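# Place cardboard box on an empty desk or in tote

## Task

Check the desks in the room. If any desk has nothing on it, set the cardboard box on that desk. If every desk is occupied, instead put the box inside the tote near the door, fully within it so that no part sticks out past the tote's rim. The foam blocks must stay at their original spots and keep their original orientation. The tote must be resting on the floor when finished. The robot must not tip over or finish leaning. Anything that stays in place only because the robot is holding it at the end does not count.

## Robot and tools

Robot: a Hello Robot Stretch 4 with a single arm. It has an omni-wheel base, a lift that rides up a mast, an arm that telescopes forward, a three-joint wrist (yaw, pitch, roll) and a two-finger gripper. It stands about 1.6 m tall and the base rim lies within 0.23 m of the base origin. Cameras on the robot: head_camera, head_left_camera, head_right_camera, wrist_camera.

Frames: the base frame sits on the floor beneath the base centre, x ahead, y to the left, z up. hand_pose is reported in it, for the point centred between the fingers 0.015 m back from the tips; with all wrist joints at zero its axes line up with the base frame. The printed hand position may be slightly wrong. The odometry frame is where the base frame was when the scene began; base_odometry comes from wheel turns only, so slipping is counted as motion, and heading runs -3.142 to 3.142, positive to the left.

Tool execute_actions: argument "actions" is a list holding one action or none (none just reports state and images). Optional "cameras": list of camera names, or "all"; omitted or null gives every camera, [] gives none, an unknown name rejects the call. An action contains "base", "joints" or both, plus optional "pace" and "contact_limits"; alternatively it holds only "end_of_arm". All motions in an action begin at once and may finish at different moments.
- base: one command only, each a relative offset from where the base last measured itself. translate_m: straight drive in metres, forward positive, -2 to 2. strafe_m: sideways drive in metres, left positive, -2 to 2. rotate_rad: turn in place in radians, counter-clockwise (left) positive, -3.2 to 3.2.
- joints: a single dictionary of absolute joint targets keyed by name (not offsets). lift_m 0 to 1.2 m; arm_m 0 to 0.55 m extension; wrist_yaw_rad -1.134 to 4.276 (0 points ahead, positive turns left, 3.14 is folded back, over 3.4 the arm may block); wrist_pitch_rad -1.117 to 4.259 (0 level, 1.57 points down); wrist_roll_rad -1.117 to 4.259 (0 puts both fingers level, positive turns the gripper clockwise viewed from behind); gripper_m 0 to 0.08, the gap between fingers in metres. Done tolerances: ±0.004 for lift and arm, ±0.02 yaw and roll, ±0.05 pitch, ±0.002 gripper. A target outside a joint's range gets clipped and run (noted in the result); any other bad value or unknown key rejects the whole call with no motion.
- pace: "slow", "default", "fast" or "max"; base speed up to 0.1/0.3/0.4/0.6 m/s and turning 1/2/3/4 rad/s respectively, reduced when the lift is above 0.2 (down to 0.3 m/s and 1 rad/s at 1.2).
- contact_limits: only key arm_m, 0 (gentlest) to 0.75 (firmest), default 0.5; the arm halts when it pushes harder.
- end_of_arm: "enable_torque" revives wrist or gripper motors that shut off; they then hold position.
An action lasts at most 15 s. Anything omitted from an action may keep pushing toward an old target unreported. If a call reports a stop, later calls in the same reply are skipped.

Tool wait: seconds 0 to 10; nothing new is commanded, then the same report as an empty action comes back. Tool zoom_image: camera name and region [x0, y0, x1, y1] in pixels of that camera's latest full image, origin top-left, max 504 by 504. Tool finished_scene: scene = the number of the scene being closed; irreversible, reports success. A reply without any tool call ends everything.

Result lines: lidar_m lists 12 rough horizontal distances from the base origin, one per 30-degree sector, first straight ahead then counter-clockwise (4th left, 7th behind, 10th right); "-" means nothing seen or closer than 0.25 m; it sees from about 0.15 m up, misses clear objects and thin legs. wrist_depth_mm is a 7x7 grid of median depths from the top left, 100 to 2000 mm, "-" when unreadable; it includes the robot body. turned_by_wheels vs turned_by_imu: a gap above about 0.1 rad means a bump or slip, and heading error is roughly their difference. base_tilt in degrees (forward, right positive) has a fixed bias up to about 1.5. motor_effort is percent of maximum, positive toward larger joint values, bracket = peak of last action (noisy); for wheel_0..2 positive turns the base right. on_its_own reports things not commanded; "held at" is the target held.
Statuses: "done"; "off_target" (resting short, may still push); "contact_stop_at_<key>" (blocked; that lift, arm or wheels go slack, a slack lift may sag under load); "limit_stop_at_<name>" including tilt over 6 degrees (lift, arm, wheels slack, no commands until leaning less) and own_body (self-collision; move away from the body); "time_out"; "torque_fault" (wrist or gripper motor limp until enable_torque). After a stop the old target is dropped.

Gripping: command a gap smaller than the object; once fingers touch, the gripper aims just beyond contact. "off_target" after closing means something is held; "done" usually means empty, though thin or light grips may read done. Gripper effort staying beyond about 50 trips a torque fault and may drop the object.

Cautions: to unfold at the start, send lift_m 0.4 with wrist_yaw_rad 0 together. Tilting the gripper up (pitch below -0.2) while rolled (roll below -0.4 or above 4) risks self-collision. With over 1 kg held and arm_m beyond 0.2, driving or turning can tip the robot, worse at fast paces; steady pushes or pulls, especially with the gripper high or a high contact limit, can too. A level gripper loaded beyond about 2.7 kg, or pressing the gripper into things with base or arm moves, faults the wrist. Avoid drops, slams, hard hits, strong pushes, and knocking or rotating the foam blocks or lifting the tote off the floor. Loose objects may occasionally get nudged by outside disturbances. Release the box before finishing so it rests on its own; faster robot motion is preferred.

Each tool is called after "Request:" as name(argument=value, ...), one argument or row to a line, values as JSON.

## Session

Request:
execute_actions(
  actions=[],
)

Scene clock: 0.00 s.
base_odometry: x=+0.000 y=+0.000 heading=+0.000 (m, m, rad; odometry frame)
turned_by_wheels: +0.000 (rad since the last result)
turned_by_imu: +0.000 (rad since the last result)
base_tilt: forward=+0.5 right=+0.0 (deg)
lidar_m: 1.47 1.02 0.77 0.74 0.78 1.50 1.40 0.96 0.96 0.93 1.01 1.45
base_status: not commanded
joint_positions: lift_m=+0.289 arm_m=+0.003 wrist_yaw_rad=+3.198 wrist_pitch_rad=+0.003 wrist_roll_rad=+0.009 gripper_m=+0.040
joint_status: not commanded
motor_effort: lift_m=+21 arm_m=-1 wrist_yaw_rad=+0 wrist_pitch_rad=-8 wrist_roll_rad=+0 gripper_m=+0 wheel_0=+1 wheel_1=+0 wheel_2=-1 (%)
hand_pose: x=-0.0438 y=+0.0754 z=+0.4663 quat_wxyz=(-0.028, -0.001, +0.004, +1.000) (m; base frame)
wrist_depth_mm: - - 132 1464 1464 1397 1397 / - - 127 226 1464 1397 1336 / - 107 136 268 1464 1430 1336 / 188 145 1618 1576 1499 1464 1397 / 198 1576 1576 1576 1464 1499 1397 / 200 1118 114 1229 150 1430 1397 / 196 - - 1025 976 - 1098
pictures: head_camera, head_left_camera, head_right_camera, wrist_camera
Images, in order (width x height): head_camera 420x560, head_left_camera 420x672, head_right_camera 420x672, wrist_camera 616x392.

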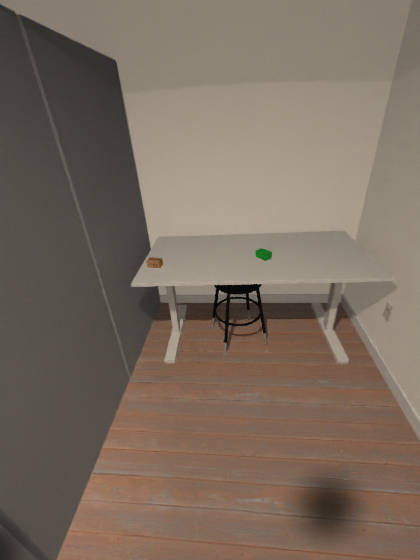

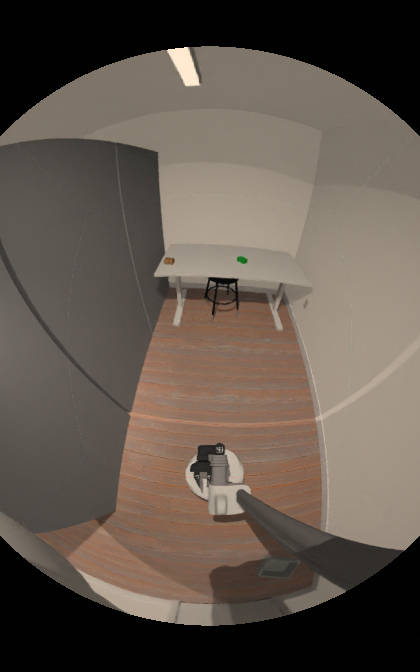

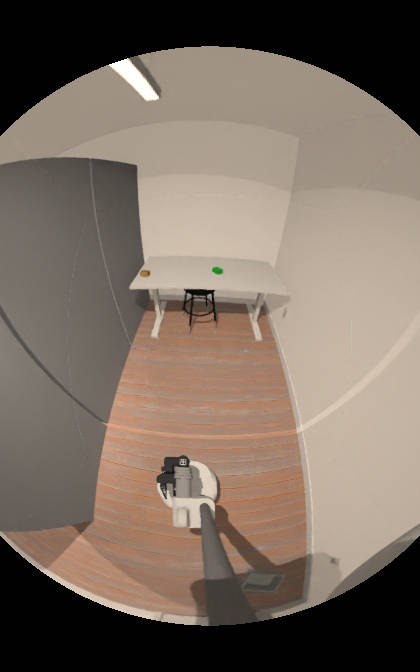

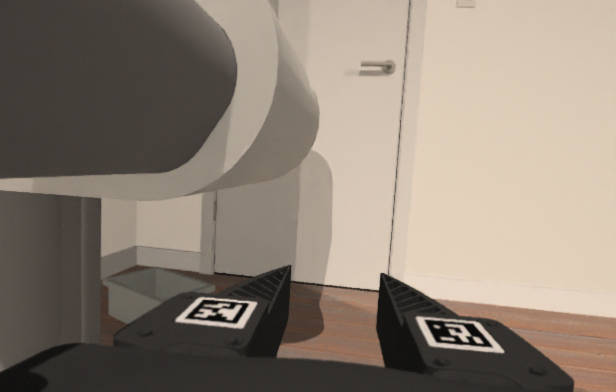

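Request:
execute_actions(
  actions=[
    {"base":{"rotate_rad":-0.08},"joints":{"lift_m":0.4,"wrist_yaw_rad":2.7}},
  ],
  cameras=[],
)

Request:
execute_actions(
  actions=[
    {"base":{"translate_m":0.7},"joints":{"lift_m":1.12,"gripper_m":0.08}},
  ],
  cameras=[],
)

Request:
execute_actions(
  actions=[
    {"joints":{"wrist_pitch_rad":1.57,"wrist_roll_rad":4.25}},
  ],
)

Scene clock: 23.30 s.
base_odometry: x=+0.000 y=+0.000 heading=-0.080 (m, m, rad; odometry frame)
turned_by_wheels: -0.080 (rad since the last result)
turned_by_imu: -0.080 (rad since the last result)
base_tilt: forward=+0.3 right=-0.1 (deg)
lidar_m: 1.47 1.10 0.78 0.72 0.78 1.53 1.42 0.93 1.00 0.92 0.95 1.31
base_status: done
joint_positions: lift_m=+0.400 arm_m=+0.003 wrist_yaw_rad=+2.700 wrist_pitch_rad=+0.003 wrist_roll_rad=+0.009 gripper_m=+0.040
joint_status: all done
motor_effort: lift_m=+24(29) arm_m=-1(1) wrist_yaw_rad=-1(7) wrist_pitch_rad=-7(9) wrist_roll_rad=-1(0) gripper_m=+2(1) wheel_0=+2(9) wheel_1=+0(5) wheel_2=+1(6) (%)
hand_pose: x=+0.0185 y=+0.1699 z=+0.5774 quat_wxyz=(+0.219, +0.000, +0.005, +0.976) (m; base frame)
wrist_depth_mm: 197 1430 1499 1661 1808 778 627 / 168 1366 1537 1661 1863 788 640 / 202 1430 1537 1756 1921 778 640 / 1308 1397 1576 1756 1983 788 627 / 1336 1430 1618 1756 - 778 627 / 1336 1499 114 1499 150 723 634 / 1205 - - 1229 1182 - 609
pictures: none
No camera images: the call's "cameras" was empty. Leave "cameras" out to get every camera's image.

Scene clock: 27.13 s.
base_odometry: x=+0.698 y=-0.056 heading=-0.079 (m, m, rad; odometry frame)
turned_by_wheels: +0.000 (rad since the last result)
turned_by_imu: +0.003 (rad since the last result)
base_tilt: forward=+0.4 right=+0.1 (deg)
lidar_m: 0.77 0.80 0.81 0.77 0.79 1.08 2.13 1.37 0.95 0.92 0.95 0.81
base_status: done
joint_positions: lift_m=+1.120 arm_m=+0.003 wrist_yaw_rad=+2.700 wrist_pitch_rad=+0.003 wrist_roll_rad=+0.009 gripper_m=+0.080
joint_status: all done
motor_effort: lift_m=+24(20) arm_m=-1(1) wrist_yaw_rad=+0(1) wrist_pitch_rad=-7(6) wrist_roll_rad=+0(0) gripper_m=+3(4) wheel_0=+1(10) wheel_1=+0(7) wheel_2=+1(11) (%)
hand_pose: x=+0.0185 y=+0.1699 z=+1.2974 quat_wxyz=(+0.219, +0.000, +0.005, +0.976) (m; base frame)
wrist_depth_mm: 198 - - - 1098 820 661 / 168 - - - 1118 820 668 / 203 - - - 1098 809 676 / 1863 - - - 1078 798 661 / 1921 - - - 1098 809 661 / 1921 110 142 - 1098 136 634 / - - - - 1098 116 -
pictures: none
No camera images: the call's "cameras" was empty. Leave "cameras" out to get every camera's image.

Scene clock: 30.20 s.
base_odometry: x=+0.698 y=-0.056 heading=-0.079 (m, m, rad; odometry frame)
turned_by_wheels: +0.000 (rad since the last result)
turned_by_imu: +0.001 (rad since the last result)
base_tilt: forward=+0.4 right=+0.0 (deg)
lidar_m: 0.78 0.79 0.84 0.76 0.80 1.06 2.10 1.39 0.98 0.92 0.94 0.82
base_status: not commanded
joint_positions: lift_m=+1.120 arm_m=+0.003 wrist_yaw_rad=+2.700 wrist_pitch_rad=+1.570 wrist_roll_rad=+4.249 gripper_m=+0.080
joint_status: all done
motor_effort: lift_m=+24(24) arm_m=-1(1) wrist_yaw_rad=+0(1) wrist_pitch_rad=+1(6) wrist_roll_rad=+1(5) gripper_m=+2(2) wheel_0=+1(1) wheel_1=+0(0) wheel_2=+1(1) (%)
hand_pose: x=+0.2106 y=+0.0791 z=+1.0853 quat_wxyz=(+0.505, +0.494, +0.506, -0.495) (m; base frame)
wrist_depth_mm: 1229 1205 1182 1182 1138 1160 1118 / 1229 1229 1229 1160 1160 1138 484 / 1255 1255 1205 1229 976 960 1160 / 1255 1281 1229 1205 991 1138 1138 / 1281 1281 1229 1255 1205 1182 1182 / 1281 110 142 1229 1205 136 1182 / - - 715 1255 1229 116 -
pictures: head_camera, head_left_camera, head_right_camera, wrist_camera
Images, in order (width x height): head_camera 420x560, head_left_camera 420x672, head_right_camera 420x672, wrist_camera 616x392.

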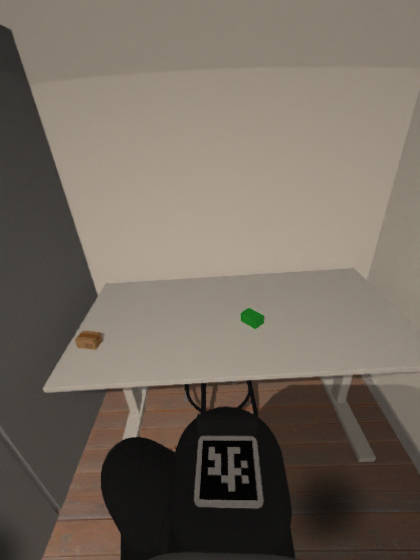

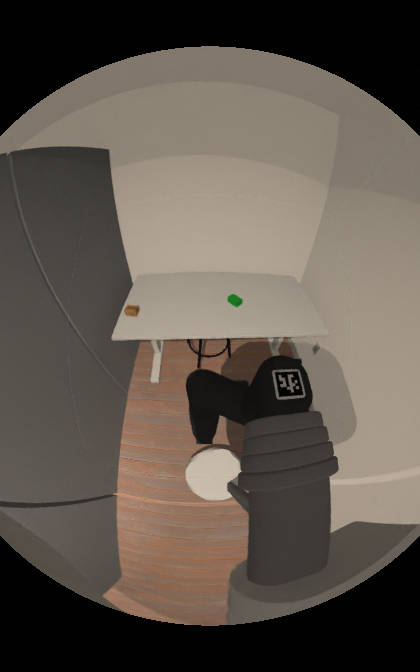

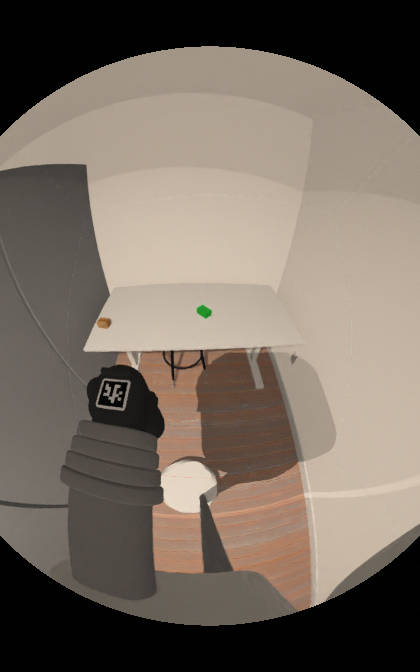

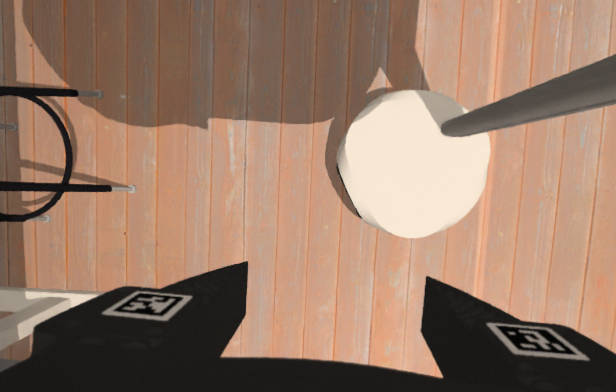

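Request:
execute_actions(
  actions=[
    {"base":{"strafe_m":0.47}},
  ],
  cameras=[],
)

Request:
execute_actions(
  actions=[
    {"base":{"translate_m":0.35},"joints":{"arm_m":0.35}},
  ],
  cameras=["wrist_camera","head_left_camera"],
)

Scene clock: 40.07 s.
base_odometry: x=+0.735 y=+0.413 heading=-0.080 (m, m, rad; odometry frame)
turned_by_wheels: +0.000 (rad since the last result)
turned_by_imu: +0.002 (rad since the last result)
base_tilt: forward=+0.4 right=+0.0 (deg)
lidar_m: 0.74 0.45 0.31 0.29 0.31 0.43 1.11 1.81 1.43 1.39 1.16 0.80
base_status: done
joint_positions: lift_m=+1.120 arm_m=+0.003 wrist_yaw_rad=+2.700 wrist_pitch_rad=+1.570 wrist_roll_rad=+4.249 gripper_m=+0.080
joint_status: not commanded
motor_effort: lift_m=+24(24) arm_m=-1(1) wrist_yaw_rad=-1(0) wrist_pitch_rad=+2(2) wrist_roll_rad=+1(1) gripper_m=+3(1) wheel_0=-3(11) wheel_1=+1(9) wheel_2=+0(1) (%)
hand_pose: x=+0.2106 y=+0.0791 z=+1.0853 quat_wxyz=(+0.505, +0.495, +0.506, -0.495) (m; base frame)
wrist_depth_mm: 1205 1229 1205 1205 1138 1160 1098 / 1255 1255 1205 1205 1182 1160 488 / 1281 1281 1229 1205 976 976 1138 / 1281 1255 1255 1229 991 1160 1160 / 1138 1205 1255 1205 1205 1205 1160 / 778 109 141 798 820 136 866 / - - 364 627 615 116 -
pictures: none
No camera images: the call's "cameras" was empty. Leave "cameras" out to get every camera's image.

Scene clock: 42.73 s.
base_odometry: x=+1.084 y=+0.385 heading=-0.079 (m, m, rad; odometry frame)
turned_by_wheels: +0.000 (rad since the last result)
turned_by_imu: +0.002 (rad since the last result)
base_tilt: forward=+0.5 right=+0.0 (deg)
lidar_m: 0.40 0.42 0.34 0.31 0.32 0.45 1.15 2.05 1.44 1.38 0.62 0.43
base_status: done
joint_positions: lift_m=+1.120 arm_m=+0.349 wrist_yaw_rad=+2.700 wrist_pitch_rad=+1.570 wrist_roll_rad=+4.250 gripper_m=+0.080
joint_status: all done
motor_effort: lift_m=+23(24) arm_m=+6(8) wrist_yaw_rad=-1(1) wrist_pitch_rad=+1(0) wrist_roll_rad=+0(2) gripper_m=+2(3) wheel_0=+3(11) wheel_1=+0(6) wheel_2=+0(11) (%)
hand_pose: x=+0.5571 y=+0.0791 z=+1.0853 quat_wxyz=(+0.505, +0.495, +0.505, -0.495) (m; base frame)
wrist_depth_mm: 521 508 508 496 484 1138 1118 / 525 517 508 500 492 1138 1138 / 530 530 508 508 500 976 931 / 539 525 521 512 504 991 946 / 544 539 521 517 508 1182 1160 / 554 110 142 517 521 136 931 / - - 389 676 668 116 -
pictures: head_left_camera, wrist_camera
Images, in order (width x height): head_left_camera 420x672, wrist_camera 616x392.

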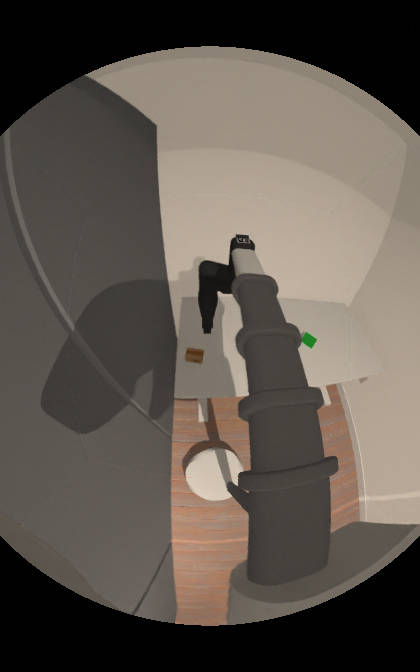

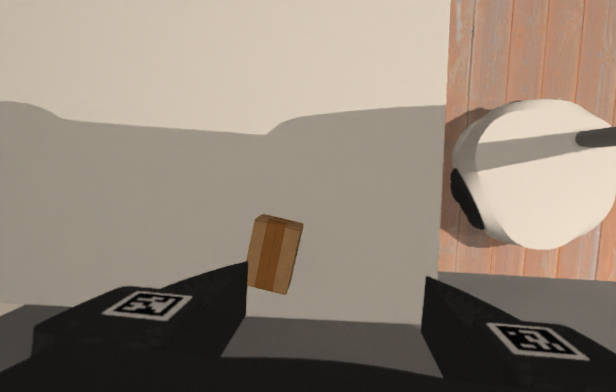

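Request:
execute_actions(
  actions=[
    {"base":{"rotate_rad":0.065},"joints":{"arm_m":0.385,"wrist_yaw_rad":2.44,"wrist_roll_rad":4.259,"lift_m":0.92},"pace":"slow"},
  ],
  cameras=["wrist_camera"],
)

Scene clock: 61.03 s.
base_odometry: x=+1.084 y=+0.385 heading=-0.015 (m, m, rad; odometry frame)
turned_by_wheels: +0.064 (rad since the last result)
turned_by_imu: +0.067 (rad since the last result)
base_tilt: forward=+0.4 right=+0.1 (deg)
lidar_m: 0.41 0.42 0.33 0.30 0.34 0.48 1.44 1.90 1.43 1.37 0.59 0.41
base_status: done
joint_positions: lift_m=+0.920 arm_m=+0.384 wrist_yaw_rad=+2.440 wrist_pitch_rad=+1.570 wrist_roll_rad=+4.259 gripper_m=+0.080
joint_status: all done
motor_effort: lift_m=+18(22) arm_m=+5(5) wrist_yaw_rad=-1(2) wrist_pitch_rad=+1(1) wrist_roll_rad=+1(3) gripper_m=+2(2) wheel_0=-2(9) wheel_1=-3(5) wheel_2=-4(6) (%)
hand_pose: x=+0.6111 y=+0.0669 z=+0.8858 quat_wxyz=(+0.434, +0.558, +0.435, -0.558) (m; base frame)
wrist_depth_mm: 319 312 307 303 296 291 759 / 320 315 312 304 300 294 750 / 327 320 315 310 301 298 759 / 329 324 319 312 307 303 300 / 336 329 320 270 312 306 304 / 340 109 142 270 315 136 306 / - - 231 271 319 116 -
pictures: wrist_camera
Images, in order (width x height): wrist_camera 616x392.

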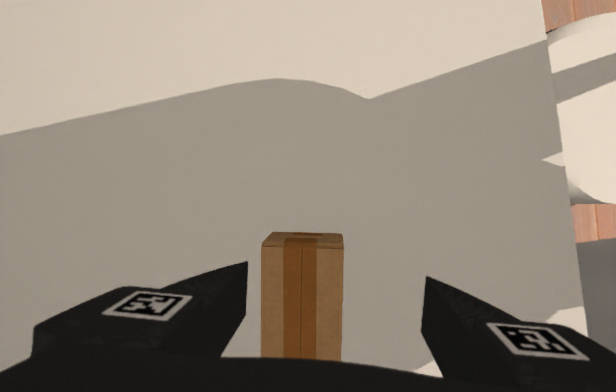

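Request:
execute_actions(
  actions=[
    {"base":{"rotate_rad":0.055},"joints":{"arm_m":0.366,"wrist_yaw_rad":2.39,"lift_m":0.87},"pace":"slow"},
  ],
  cameras=["wrist_camera"],
)

Scene clock: 69.27 s.
base_odometry: x=+1.084 y=+0.385 heading=+0.039 (m, m, rad; odometry frame)
turned_by_wheels: +0.054 (rad since the last result)
turned_by_imu: +0.057 (rad since the last result)
base_tilt: forward=+0.4 right=-0.1 (deg)
lidar_m: 0.40 0.41 0.31 0.30 0.35 0.50 2.49 1.80 1.40 1.33 0.55 0.40
base_status: done
joint_positions: lift_m=+0.870 arm_m=+0.367 wrist_yaw_rad=+2.390 wrist_pitch_rad=+1.570 wrist_roll_rad=+4.259 gripper_m=+0.080
joint_status: all done
motor_effort: lift_m=+18(21) arm_m=-6(0) wrist_yaw_rad=-2(2) wrist_pitch_rad=-2(0) wrist_roll_rad=+1(1) gripper_m=+1(2) wheel_0=-3(4) wheel_1=-1(4) wheel_2=-3(7) (%)
hand_pose: x=+0.5975 y=+0.0640 z=+0.8358 quat_wxyz=(+0.420, +0.568, +0.421, -0.569) (m; base frame)
wrist_depth_mm: 266 264 257 254 250 246 473 / 271 265 259 257 252 249 245 / 272 270 265 260 256 251 249 / 278 273 267 263 259 255 251 / 283 274 220 239 262 257 253 / 285 110 142 255 264 136 257 / - - 179 270 266 117 -
pictures: wrist_camera
Images, in order (width x height): wrist_camera 616x392.

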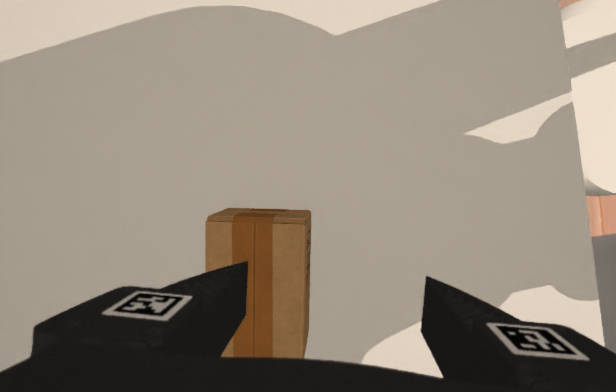

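Request:
execute_actions(
  actions=[
    {"joints":{"arm_m":0.416},"pace":"slow"},
  ],
  cameras=["wrist_camera"],
)

Scene clock: 78.50 s.
base_odometry: x=+1.084 y=+0.385 heading=+0.039 (m, m, rad; odometry frame)
turned_by_wheels: +0.000 (rad since the last result)
turned_by_imu: +0.001 (rad since the last result)
base_tilt: forward=+0.3 right=+0.0 (deg)
lidar_m: 0.39 0.41 0.31 0.31 0.34 0.53 2.50 1.79 1.40 1.34 0.54 0.41
base_status: not commanded
joint_positions: lift_m=+0.870 arm_m=+0.415 wrist_yaw_rad=+2.390 wrist_pitch_rad=+1.570 wrist_roll_rad=+4.259 gripper_m=+0.080
joint_status: all done
motor_effort: lift_m=+18(18) arm_m=+6(7) wrist_yaw_rad=-1(2) wrist_pitch_rad=+0(1) wrist_roll_rad=+1(1) gripper_m=+2(3) wheel_0=-3(3) wheel_1=-1(1) wheel_2=-3(3) (%)
hand_pose: x=+0.6454 y=+0.0640 z=+0.8358 quat_wxyz=(+0.420, +0.568, +0.421, -0.569) (m; base frame)
wrist_depth_mm: 266 263 257 254 249 246 242 / 271 267 262 255 252 248 244 / 274 268 265 259 255 251 247 / 279 273 267 258 257 254 250 / 282 276 271 216 259 256 253 / 285 110 141 218 217 136 256 / - - 204 271 267 116 -
pictures: wrist_camera
Images, in order (width x height): wrist_camera 616x392.

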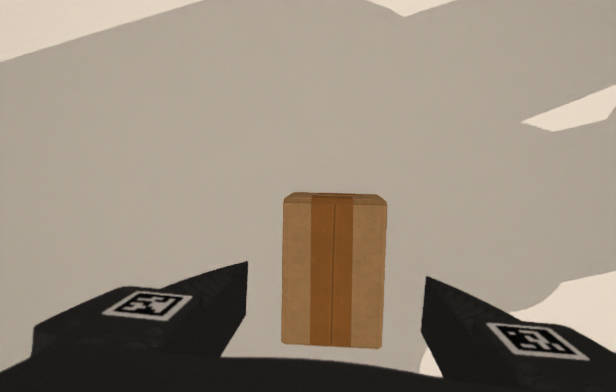

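Request:
execute_actions(
  actions=[
    {"joints":{"lift_m":0.812},"pace":"slow"},
  ],
  cameras=["wrist_camera"],
)

Scene clock: 84.13 s.
base_odometry: x=+1.084 y=+0.385 heading=+0.039 (m, m, rad; odometry frame)
turned_by_wheels: +0.000 (rad since the last result)
turned_by_imu: +0.001 (rad since the last result)
base_tilt: forward=+0.5 right=-0.1 (deg)
lidar_m: 0.40 0.42 0.32 0.30 0.34 0.50 2.50 1.80 1.42 1.36 0.55 0.40
base_status: not commanded
joint_positions: lift_m=+0.812 arm_m=+0.415 wrist_yaw_rad=+2.390 wrist_pitch_rad=+1.570 wrist_roll_rad=+4.259 gripper_m=+0.080
joint_status: all done
motor_effort: lift_m=+17(16) arm_m=+6(6) wrist_yaw_rad=-1(1) wrist_pitch_rad=+0(1) wrist_roll_rad=+1(1) gripper_m=+2(1) wheel_0=-3(3) wheel_1=-1(1) wheel_2=-3(3) (%)
hand_pose: x=+0.6454 y=+0.0640 z=+0.7778 quat_wxyz=(+0.420, +0.568, +0.421, -0.569) (m; base frame)
wrist_depth_mm: 209 205 201 197 194 191 188 / 211 207 204 200 197 193 190 / 213 210 206 202 198 195 193 / 216 213 208 203 200 198 195 / 220 215 211 156 155 200 198 / 223 110 141 158 156 136 198 / - - 175 160 158 116 -
pictures: wrist_camera
Images, in order (width x height): wrist_camera 616x392.

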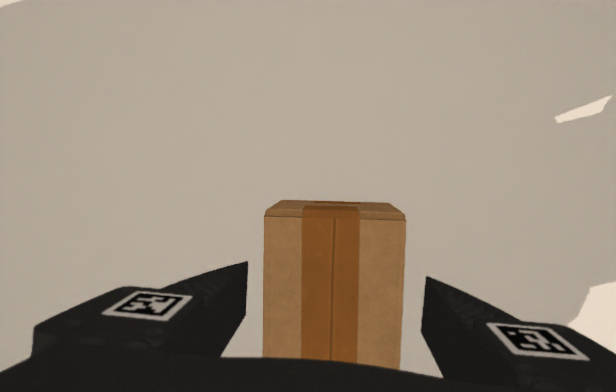

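Request:
execute_actions(
  actions=[
    {"joints":{"gripper_m":0.045}},
  ],
  cameras=[],
)

Request:
execute_actions(
  actions=[
    {"joints":{"lift_m":0.92}},
  ],
  cameras=["wrist_camera"],
)

Request:
execute_actions(
  actions=[
    {"joints":{"arm_m":0.01}},
  ],
  cameras=["wrist_camera","head_left_camera"],
)

Scene clock: 90.43 s.
base_odometry: x=+1.084 y=+0.385 heading=+0.039 (m, m, rad; odometry frame)
turned_by_wheels: +0.000 (rad since the last result)
turned_by_imu: +0.001 (rad since the last result)
base_tilt: forward=+0.5 right=+0.0 (deg)
lidar_m: 0.40 0.41 0.31 0.30 0.33 0.53 2.49 1.81 1.40 1.34 0.54 0.41
base_status: not commanded
joint_positions: lift_m=+0.812 arm_m=+0.415 wrist_yaw_rad=+2.390 wrist_pitch_rad=+1.570 wrist_roll_rad=+4.259 gripper_m=+0.059
joint_status: gripper_m off_target (ended at +0.059, target +0.045)
on_its_own: gripper_m is held at +0.054, not at your +0.045, by its contact guard: the fingers met something
motor_effort: lift_m=+17(17) arm_m=+6(6) wrist_yaw_rad=-1(1) wrist_pitch_rad=+0(1) wrist_roll_rad=+1(1) gripper_m=-35(34) wheel_0=-3(3) wheel_1=-1(1) wheel_2=-3(3) (%)
hand_pose: x=+0.6454 y=+0.0640 z=+0.7778 quat_wxyz=(+0.420, +0.568, +0.421, -0.569) (m; base frame)
wrist_depth_mm: 208 205 202 198 193 191 188 / 211 207 204 200 196 193 190 / 213 209 206 202 198 196 193 / 217 212 209 204 200 198 195 / 219 214 211 157 156 200 198 / 222 216 125 159 156 201 200 / 225 - - 160 157 - -
pictures: none
No camera images: the call's "cameras" was empty. Leave "cameras" out to get every camera's image.

Scene clock: 91.90 s.
base_odometry: x=+1.084 y=+0.385 heading=+0.039 (m, m, rad; odometry frame)
turned_by_wheels: +0.000 (rad since the last result)
turned_by_imu: +0.000 (rad since the last result)
base_tilt: forward=+0.3 right=-0.1 (deg)
lidar_m: 0.39 0.43 0.31 0.30 0.33 0.51 2.49 1.82 1.42 1.32 0.56 0.42
base_status: not commanded
joint_positions: lift_m=+0.920 arm_m=+0.415 wrist_yaw_rad=+2.390 wrist_pitch_rad=+1.570 wrist_roll_rad=+4.259 gripper_m=+0.059
joint_status: all done
on_its_own: gripper_m is held at +0.054, not at your +0.045, by its contact guard: the fingers met something
motor_effort: lift_m=+24(23) arm_m=+6(6) wrist_yaw_rad=-2(2) wrist_pitch_rad=-1(1) wrist_roll_rad=+1(1) gripper_m=-33(35) wheel_0=-3(3) wheel_1=-1(1) wheel_2=-3(3) (%)
hand_pose: x=+0.6454 y=+0.0640 z=+0.8853 quat_wxyz=(+0.420, +0.568, +0.421, -0.569) (m; base frame)
wrist_depth_mm: 317 314 307 301 294 293 286 / 320 314 309 303 300 293 291 / 324 320 314 307 301 300 294 / 330 325 320 309 307 303 297 / 330 327 320 157 156 306 298 / 336 330 125 159 156 306 304 / 343 - - 160 157 - -
pictures: wrist_camera
Images, in order (width x height): wrist_camera 616x392.

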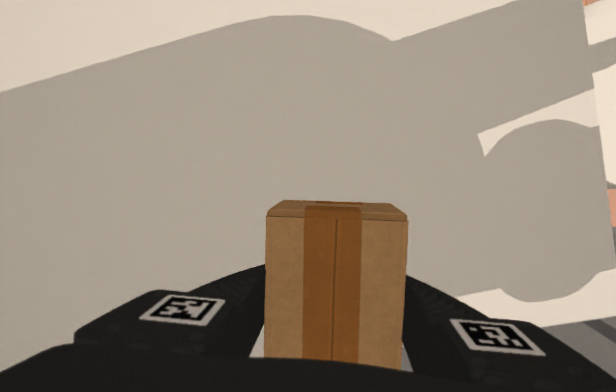

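Scene clock: 94.20 s.
base_odometry: x=+1.084 y=+0.385 heading=+0.039 (m, m, rad; odometry frame)
turned_by_wheels: +0.000 (rad since the last result)
turned_by_imu: +0.001 (rad since the last result)
base_tilt: forward=+0.5 right=+0.0 (deg)
lidar_m: 0.40 0.42 0.31 0.30 0.34 0.51 2.49 1.81 1.42 1.34 0.56 0.42
base_status: not commanded
joint_positions: lift_m=+0.920 arm_m=+0.011 wrist_yaw_rad=+2.390 wrist_pitch_rad=+1.570 wrist_roll_rad=+4.259 gripper_m=+0.059
joint_status: all done
on_its_own: gripper_m is held at +0.054, not at your +0.045, by its contact guard: the fingers met something
motor_effort: lift_m=+25(25) arm_m=-6(9) wrist_yaw_rad=-1(2) wrist_pitch_rad=-2(1) wrist_roll_rad=+1(1) gripper_m=-34(35) wheel_0=-3(3) wheel_1=-1(1) wheel_2=-3(3) (%)
hand_pose: x=+0.2415 y=+0.0640 z=+0.8853 quat_wxyz=(+0.420, +0.569, +0.421, -0.569) (m; base frame)
wrist_depth_mm: 320 1008 1008 976 976 946 455 / 324 1060 1025 1008 778 778 960 / 327 1042 1025 1008 788 778 976 / 332 343 1025 1008 798 798 976 / 336 336 1060 156 155 991 946 / 340 334 125 158 156 668 640 / 343 - - 161 158 - -
pictures: head_left_camera, wrist_camera
Images, in order (width x height): head_left_camera 420x672, wrist_camera 616x392.

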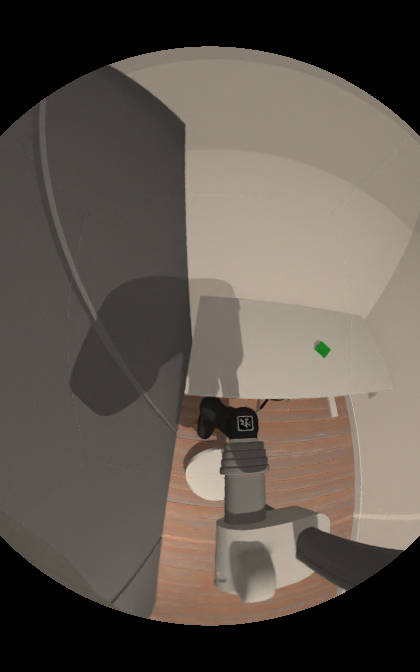

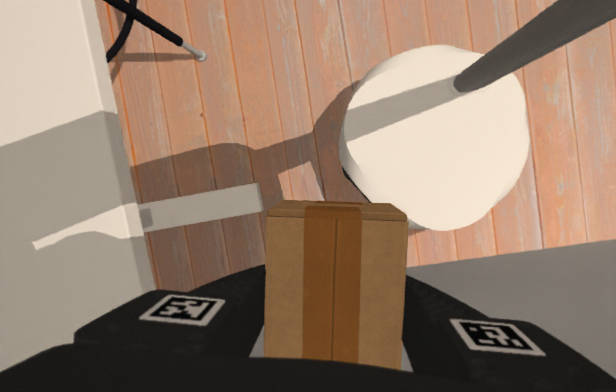

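Request:
execute_actions(
  actions=[
    {"base":{"translate_m":-0.3}},
  ],
  cameras=[],
)

Request:
execute_actions(
  actions=[
    {"base":{"strafe_m":-0.25},"joints":{"lift_m":0.5}},
  ],
  cameras=[],
)

Request:
execute_actions(
  actions=[
    {"base":{"rotate_rad":2.98}},
  ],
  cameras=["head_left_camera","head_camera"],
)

Scene clock: 105.10 s.
base_odometry: x=+0.784 y=+0.373 heading=+0.039 (m, m, rad; odometry frame)
turned_by_wheels: +0.000 (rad since the last result)
turned_by_imu: +0.001 (rad since the last result)
base_tilt: forward=+0.5 right=+0.1 (deg)
lidar_m: 0.68 0.45 0.35 0.34 0.36 0.54 2.19 1.79 1.38 1.34 0.96 0.72
base_status: done
joint_positions: lift_m=+0.920 arm_m=+0.011 wrist_yaw_rad=+2.390 wrist_pitch_rad=+1.570 wrist_roll_rad=+4.259 gripper_m=+0.059
joint_status: not commanded
on_its_own: gripper_m is held at +0.054, not at your +0.045, by its contact guard: the fingers met something
motor_effort: lift_m=+24(24) arm_m=-6(6) wrist_yaw_rad=-1(0) wrist_pitch_rad=-1(0) wrist_roll_rad=+1(1) gripper_m=-34(35) wheel_0=-2(6) wheel_1=-2(8) wheel_2=+1(10) (%)
hand_pose: x=+0.2415 y=+0.0640 z=+0.8853 quat_wxyz=(+0.420, +0.569, +0.421, -0.569) (m; base frame)
wrist_depth_mm: 1042 1008 991 991 991 960 455 / 1025 1025 991 991 798 768 946 / 1078 1042 1025 1025 788 768 976 / 1078 1098 1042 1008 798 788 976 / 1078 1078 1078 157 156 991 976 / 1118 1078 125 159 156 723 699 / 931 - - 160 158 - -
pictures: none
No camera images: the call's "cameras" was empty. Leave "cameras" out to get every camera's image.

Scene clock: 107.77 s.
base_odometry: x=+0.794 y=+0.124 heading=+0.039 (m, m, rad; odometry frame)
turned_by_wheels: +0.000 (rad since the last result)
turned_by_imu: +0.001 (rad since the last result)
base_tilt: forward=+0.5 right=+0.0 (deg)
lidar_m: 0.66 0.74 0.60 0.57 0.64 0.94 1.71 1.44 1.14 1.11 0.95 0.70
base_status: done
joint_positions: lift_m=+0.500 arm_m=+0.011 wrist_yaw_rad=+2.390 wrist_pitch_rad=+1.570 wrist_roll_rad=+4.259 gripper_m=+0.059
joint_status: all done
on_its_own: gripper_m is held at +0.054, not at your +0.045, by its contact guard: the fingers met something
motor_effort: lift_m=+18(23) arm_m=-6(6) wrist_yaw_rad=+0(1) wrist_pitch_rad=+2(0) wrist_roll_rad=+1(1) gripper_m=-36(35) wheel_0=+1(9) wheel_1=+0(9) wheel_2=+0(0) (%)
hand_pose: x=+0.2415 y=+0.0640 z=+0.4658 quat_wxyz=(+0.420, +0.569, +0.421, -0.569) (m; base frame)
wrist_depth_mm: 621 615 597 597 382 370 366 / 627 621 609 597 382 375 373 / 634 634 609 603 392 382 375 / 647 640 621 609 392 387 379 / 647 634 634 157 156 392 384 / 661 647 125 158 156 407 591 / 683 - - 160 157 - -
pictures: none
No camera images: the call's "cameras" was empty. Leave "cameras" out to get every camera's image.

Scene clock: 110.53 s.
base_odometry: x=+0.794 y=+0.124 heading=+3.019 (m, m, rad; odometry frame)
turned_by_wheels: +2.980 (rad since the last result)
turned_by_imu: +3.028 (rad since the last result)
base_tilt: forward=+0.4 right=+0.0 (deg)
lidar_m: 2.17 1.70 1.20 1.10 1.13 0.77 0.67 0.71 0.63 0.59 0.59 0.80
base_status: done
joint_positions: lift_m=+0.500 arm_m=+0.011 wrist_yaw_rad=+2.390 wrist_pitch_rad=+1.570 wrist_roll_rad=+4.259 gripper_m=+0.059
joint_status: not commanded
on_its_own: gripper_m is held at +0.054, not at your +0.045, by its contact guard: the fingers met something
motor_effort: lift_m=+18(19) arm_m=-6(6) wrist_yaw_rad=+0(1) wrist_pitch_rad=+0(0) wrist_roll_rad=+1(1) gripper_m=-35(35) wheel_0=-3(8) wheel_1=-1(5) wheel_2=-1(10) (%)
hand_pose: x=+0.2415 y=+0.0640 z=+0.4658 quat_wxyz=(+0.420, +0.569, +0.421, -0.569) (m; base frame)
wrist_depth_mm: 621 615 603 580 382 370 366 / 634 621 615 603 382 377 373 / 647 627 615 603 392 382 375 / 647 647 627 609 392 384 382 / 654 634 634 157 156 392 387 / 668 647 125 158 156 413 591 / 676 - - 160 157 - -
pictures: head_camera, head_left_camera
Images, in order (width x height): head_camera 420x560, head_left_camera 420x672.

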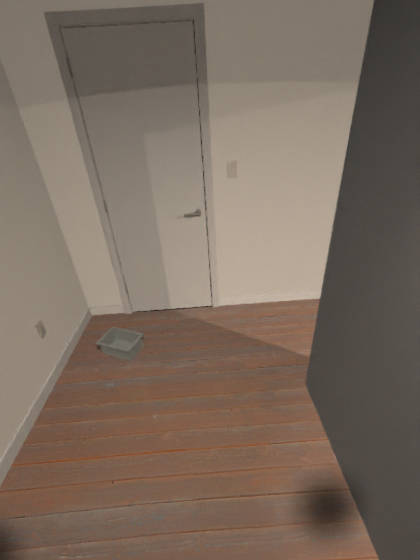

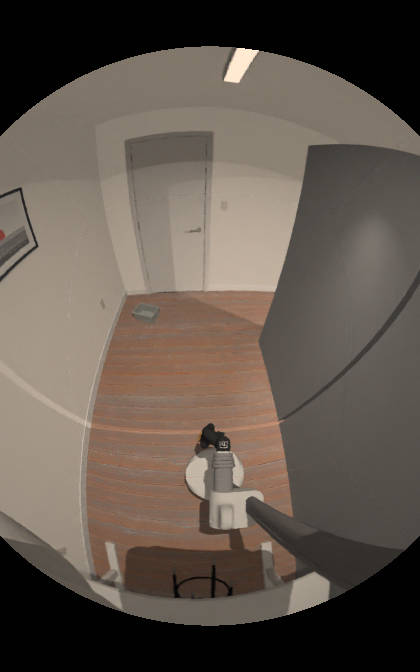

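Request:
execute_actions(
  actions=[
    {"base":{"translate_m":1.7},"joints":{"lift_m":0.4},"pace":"fast"},
  ],
  cameras=[],
)

Request:
execute_actions(
  actions=[
    {"base":{"rotate_rad":-1.54},"pace":"fast"},
  ],
)

Scene clock: 122.83 s.
base_odometry: x=-0.893 y=+0.332 heading=+3.019 (m, m, rad; odometry frame)
turned_by_wheels: +0.000 (rad since the last result)
turned_by_imu: +0.008 (rad since the last result)
base_tilt: forward=+0.4 right=+0.1 (deg)
lidar_m: 0.52 0.50 0.70 0.68 1.27 1.60 3.04 0.73 0.60 2.69 0.87 0.58
base_status: done
joint_positions: lift_m=+0.400 arm_m=+0.011 wrist_yaw_rad=+2.390 wrist_pitch_rad=+1.570 wrist_roll_rad=+4.259 gripper_m=+0.059
joint_status: all done
on_its_own: gripper_m is held at +0.054, not at your +0.045, by its contact guard: the fingers met something
motor_effort: lift_m=+19(16) arm_m=-5(6) wrist_yaw_rad=+0(0) wrist_pitch_rad=+0(0) wrist_roll_rad=+1(1) gripper_m=-36(35) wheel_0=+2(8) wheel_1=+2(6) wheel_2=+0(13) (%)
hand_pose: x=+0.2414 y=+0.0640 z=+0.3657 quat_wxyz=(+0.420, +0.569, +0.421, -0.569) (m; base frame)
wrist_depth_mm: 508 512 500 496 286 278 276 / 477 521 504 496 290 283 278 / 445 525 521 504 293 287 283 / 436 530 521 508 297 290 285 / 410 530 530 156 156 296 289 / 373 430 125 158 156 298 294 / 324 - - 160 158 - -
pictures: none
No camera images: the call's "cameras" was empty. Leave "cameras" out to get every camera's image.

Scene clock: 124.53 s.
base_odometry: x=-0.893 y=+0.332 heading=+1.479 (m, m, rad; odometry frame)
turned_by_wheels: -1.540 (rad since the last result)
turned_by_imu: -1.564 (rad since the last result)
base_tilt: forward=+0.4 right=+0.1 (deg)
lidar_m: 2.48 0.83 0.58 0.50 0.50 0.73 0.67 1.28 1.70 2.19 0.69 0.60
base_status: done
joint_positions: lift_m=+0.400 arm_m=+0.011 wrist_yaw_rad=+2.390 wrist_pitch_rad=+1.570 wrist_roll_rad=+4.259 gripper_m=+0.059
joint_status: not commanded
on_its_own: gripper_m is held at +0.054, not at your +0.045, by its contact guard: the fingers met something
motor_effort: lift_m=+19(19) arm_m=-6(6) wrist_yaw_rad=+0(1) wrist_pitch_rad=+0(1) wrist_roll_rad=+0(1) gripper_m=-35(36) wheel_0=+0(9) wheel_1=-1(10) wheel_2=+0(7) (%)
hand_pose: x=+0.2415 y=+0.0640 z=+0.3657 quat_wxyz=(+0.420, +0.569, +0.420, -0.569) (m; base frame)
wrist_depth_mm: 525 512 504 500 283 281 274 / 530 521 508 500 289 282 278 / 535 525 512 508 291 286 282 / 539 530 525 512 298 291 285 / 544 535 525 157 156 294 290 / 559 544 126 158 156 297 293 / 569 - - 160 158 - -
pictures: head_camera, head_left_camera, head_right_camera, wrist_camera
Images, in order (width x height): head_camera 420x560, head_left_camera 420x672, head_right_camera 420x672, wrist_camera 616x392.

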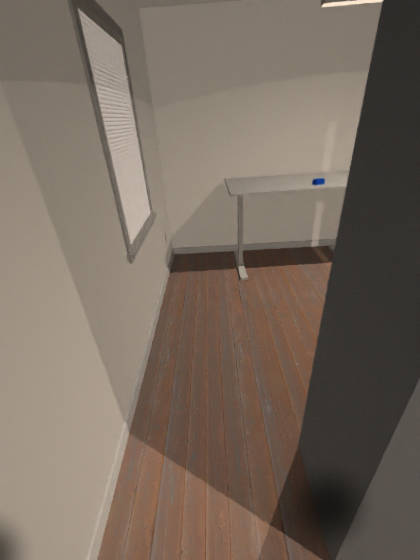

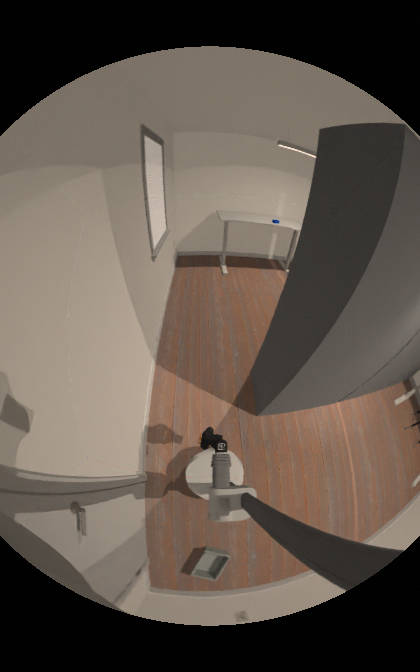

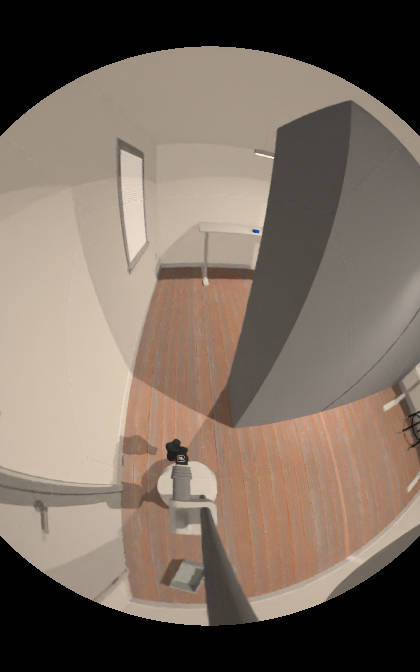

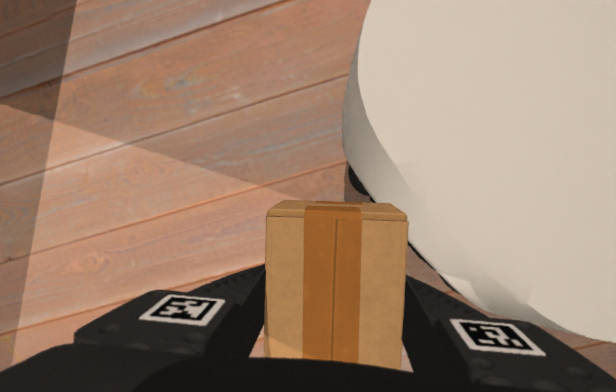

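Request:
execute_actions(
  actions=[
    {"base":{"translate_m":1.3},"pace":"fast"},
  ],
  cameras=[],
)

Request:
execute_actions(
  actions=[
    {"base":{"rotate_rad":-0.8},"pace":"fast"},
  ],
  cameras=["head_camera","head_left_camera"],
)

Scene clock: 134.40 s.
base_odometry: x=-0.774 y=+1.626 heading=+1.479 (m, m, rad; odometry frame)
turned_by_wheels: +0.000 (rad since the last result)
turned_by_imu: +0.007 (rad since the last result)
base_tilt: forward=+0.5 right=+0.1 (deg)
lidar_m: 1.37 0.84 0.63 0.58 0.63 0.83 2.06 0.48 0.49 1.26 2.11 1.45
base_status: done
joint_positions: lift_m=+0.400 arm_m=+0.011 wrist_yaw_rad=+2.390 wrist_pitch_rad=+1.570 wrist_roll_rad=+4.259 gripper_m=+0.059
joint_status: not commanded
on_its_own: gripper_m is held at +0.054, not at your +0.045, by its contact guard: the fingers met something
motor_effort: lift_m=+18(19) arm_m=-6(6) wrist_yaw_rad=+0(0) wrist_pitch_rad=+2(1) wrist_roll_rad=+1(0) gripper_m=-35(34) wheel_0=+2(7) wheel_1=+0(1) wheel_2=+2(14) (%)
hand_pose: x=+0.2415 y=+0.0640 z=+0.3657 quat_wxyz=(+0.420, +0.569, +0.421, -0.569) (m; base frame)
wrist_depth_mm: 521 517 504 496 287 278 274 / 525 521 508 500 289 283 278 / 544 525 508 504 293 287 281 / 539 530 521 508 298 291 285 / 554 539 530 156 156 296 290 / 559 539 125 158 156 297 296 / 564 - - 160 157 - -
pictures: none
No camera images: the call's "cameras" was empty. Leave "cameras" out to get every camera's image.

Scene clock: 135.70 s.
base_odometry: x=-0.774 y=+1.626 heading=+0.679 (m, m, rad; odometry frame)
turned_by_wheels: -0.800 (rad since the last result)
turned_by_imu: -0.812 (rad since the last result)
base_tilt: forward=+0.5 right=+0.0 (deg)
lidar_m: 1.67 1.36 1.27 0.70 0.60 0.59 0.69 1.12 0.74 0.48 0.67 2.34
base_status: done
joint_positions: lift_m=+0.400 arm_m=+0.011 wrist_yaw_rad=+2.390 wrist_pitch_rad=+1.570 wrist_roll_rad=+4.259 gripper_m=+0.059
joint_status: not commanded
on_its_own: gripper_m is held at +0.054, not at your +0.045, by its contact guard: the fingers met something
motor_effort: lift_m=+19(19) arm_m=-6(6) wrist_yaw_rad=+0(1) wrist_pitch_rad=+1(2) wrist_roll_rad=+1(0) gripper_m=-34(35) wheel_0=+1(11) wheel_1=-1(9) wheel_2=+0(9) (%)
hand_pose: x=+0.2415 y=+0.0640 z=+0.3657 quat_wxyz=(+0.420, +0.569, +0.421, -0.569) (m; base frame)
wrist_depth_mm: 530 508 504 484 285 279 276 / 535 517 508 496 290 283 278 / 539 525 517 504 293 289 281 / 539 535 517 508 296 293 285 / 544 539 525 156 155 296 289 / 559 544 125 159 156 297 294 / 564 - - 160 158 - -
pictures: head_camera, head_left_camera
Images, in order (width x height): head_camera 420x560, head_left_camera 420x672.

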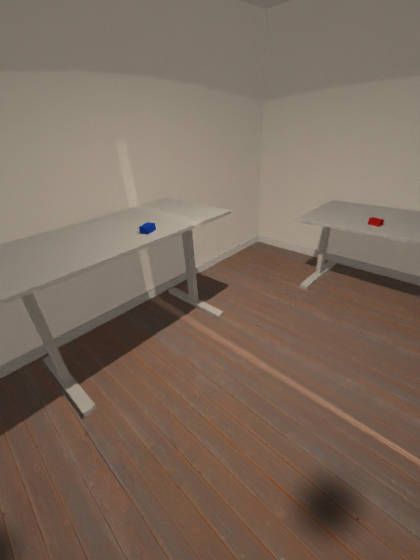

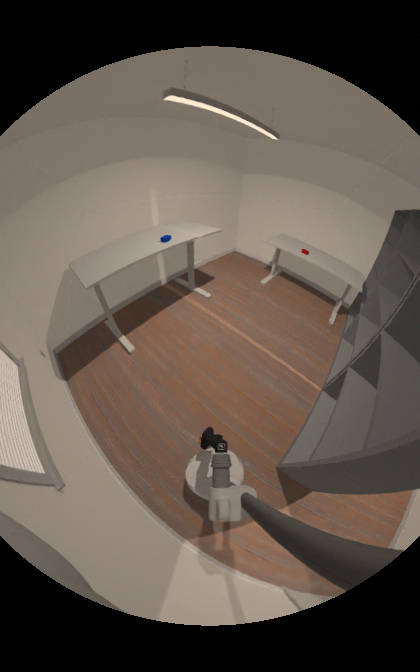

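Request:
execute_actions(
  actions=[
    {"base":{"rotate_rad":-2.235},"pace":"fast"},
  ],
  cameras=[],
)

Request:
execute_actions(
  actions=[
    {"base":{"strafe_m":-0.1}},
  ],
  cameras=[],
)

Request:
execute_actions(
  actions=[
    {"base":{"translate_m":1.2},"pace":"fast"},
  ],
)

Scene clock: 145.93 s.
base_odometry: x=-0.774 y=+1.626 heading=-1.556 (m, m, rad; odometry frame)
turned_by_wheels: -2.235 (rad since the last result)
turned_by_imu: -2.269 (rad since the last result)
base_tilt: forward=+0.5 right=+0.1 (deg)
lidar_m: 1.96 0.49 0.55 2.06 1.89 1.38 1.38 0.75 0.61 0.59 0.64 0.95
base_status: done
joint_positions: lift_m=+0.400 arm_m=+0.011 wrist_yaw_rad=+2.390 wrist_pitch_rad=+1.570 wrist_roll_rad=+4.259 gripper_m=+0.059
joint_status: not commanded
on_its_own: gripper_m is held at +0.054, not at your +0.045, by its contact guard: the fingers met something
motor_effort: lift_m=+19(19) arm_m=-6(6) wrist_yaw_rad=+0(1) wrist_pitch_rad=-1(2) wrist_roll_rad=+1(1) gripper_m=-35(34) wheel_0=+1(7) wheel_1=+1(8) wheel_2=+0(10) (%)
hand_pose: x=+0.2415 y=+0.0639 z=+0.3657 quat_wxyz=(+0.420, +0.569, +0.420, -0.569) (m; base frame)
wrist_depth_mm: 525 512 504 500 285 278 276 / 525 521 508 496 289 282 279 / 535 521 512 504 293 287 282 / 539 530 525 508 294 289 285 / 549 544 525 156 155 294 289 / 559 544 125 158 156 296 294 / 569 - - 160 158 - -
pictures: none
No camera images: the call's "cameras" was empty. Leave "cameras" out to get every camera's image.

Scene clock: 147.40 s.
base_odometry: x=-0.874 y=+1.625 heading=-1.556 (m, m, rad; odometry frame)
turned_by_wheels: +0.000 (rad since the last result)
turned_by_imu: +0.000 (rad since the last result)
base_tilt: forward=+0.5 right=+0.1 (deg)
lidar_m: 1.95 0.58 0.55 1.98 1.89 1.39 1.38 0.64 0.52 0.49 0.53 0.78
base_status: done
joint_positions: lift_m=+0.400 arm_m=+0.011 wrist_yaw_rad=+2.390 wrist_pitch_rad=+1.570 wrist_roll_rad=+4.259 gripper_m=+0.059
joint_status: not commanded
on_its_own: gripper_m is held at +0.054, not at your +0.045, by its contact guard: the fingers met something
motor_effort: lift_m=+19(19) arm_m=-6(6) wrist_yaw_rad=+0(0) wrist_pitch_rad=+1(0) wrist_roll_rad=+1(1) gripper_m=-35(34) wheel_0=+1(5) wheel_1=-1(13) wheel_2=+0(1) (%)
hand_pose: x=+0.2415 y=+0.0640 z=+0.3657 quat_wxyz=(+0.420, +0.569, +0.420, -0.569) (m; base frame)
wrist_depth_mm: 512 508 496 492 286 281 277 / 530 517 508 504 290 285 278 / 535 525 521 508 293 286 281 / 539 535 521 508 296 291 287 / 549 539 530 157 155 293 290 / 549 544 125 159 156 298 293 / 569 - - 160 158 - -
pictures: none
No camera images: the call's "cameras" was empty. Leave "cameras" out to get every camera's image.

Scene clock: 151.70 s.
base_odometry: x=-0.856 y=+0.425 heading=-1.556 (m, m, rad; odometry frame)
turned_by_wheels: +0.000 (rad since the last result)
turned_by_imu: +0.005 (rad since the last result)
base_tilt: forward=+0.4 right=+0.0 (deg)
lidar_m: 0.77 1.44 2.08 1.12 0.48 0.53 1.81 0.80 0.60 0.57 0.57 0.85
base_status: done
joint_positions: lift_m=+0.400 arm_m=+0.011 wrist_yaw_rad=+2.390 wrist_pitch_rad=+1.570 wrist_roll_rad=+4.259 gripper_m=+0.059
joint_status: not commanded
on_its_own: gripper_m is held at +0.054, not at your +0.045, by its contact guard: the fingers met something
motor_effort: lift_m=+19(19) arm_m=-5(6) wrist_yaw_rad=+1(0) wrist_pitch_rad=+1(1) wrist_roll_rad=+0(1) gripper_m=-35(35) wheel_0=+0(8) wheel_1=-1(8) wheel_2=+1(14) (%)
hand_pose: x=+0.2415 y=+0.0640 z=+0.3657 quat_wxyz=(+0.420, +0.569, +0.421, -0.569) (m; base frame)
wrist_depth_mm: 521 512 504 496 285 279 276 / 530 517 508 496 289 285 278 / 535 517 517 500 293 285 285 / 544 535 521 512 298 290 283 / 554 535 530 156 156 294 289 / 554 544 125 159 156 298 293 / 554 - - 160 158 - -
pictures: head_camera, head_left_camera, head_right_camera, wrist_camera
Images, in order (width x height): head_camera 420x560, head_left_camera 420x672, head_right_camera 420x672, wrist_camera 616x392.

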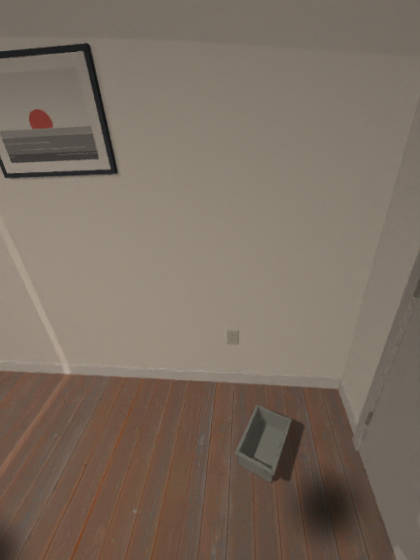

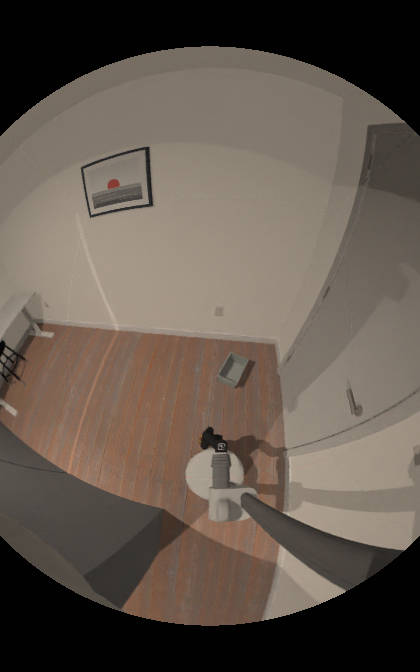

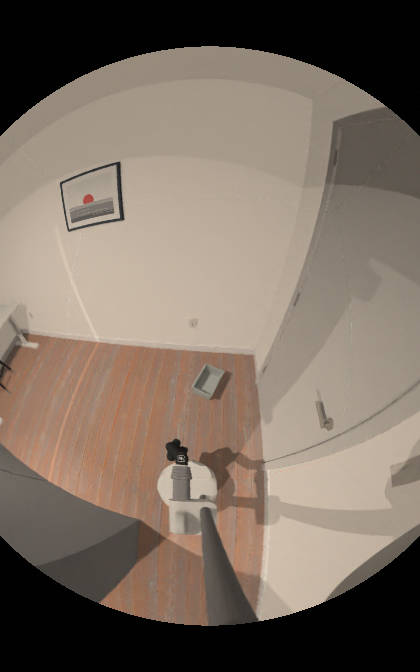

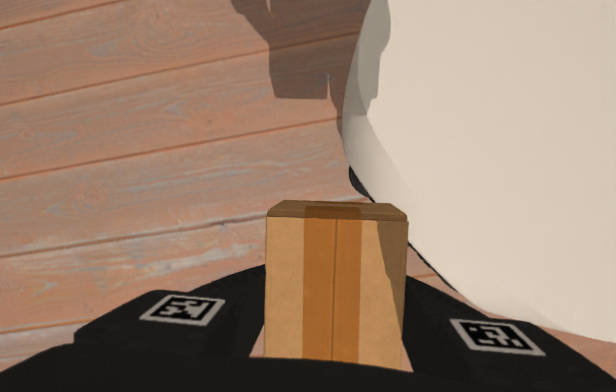

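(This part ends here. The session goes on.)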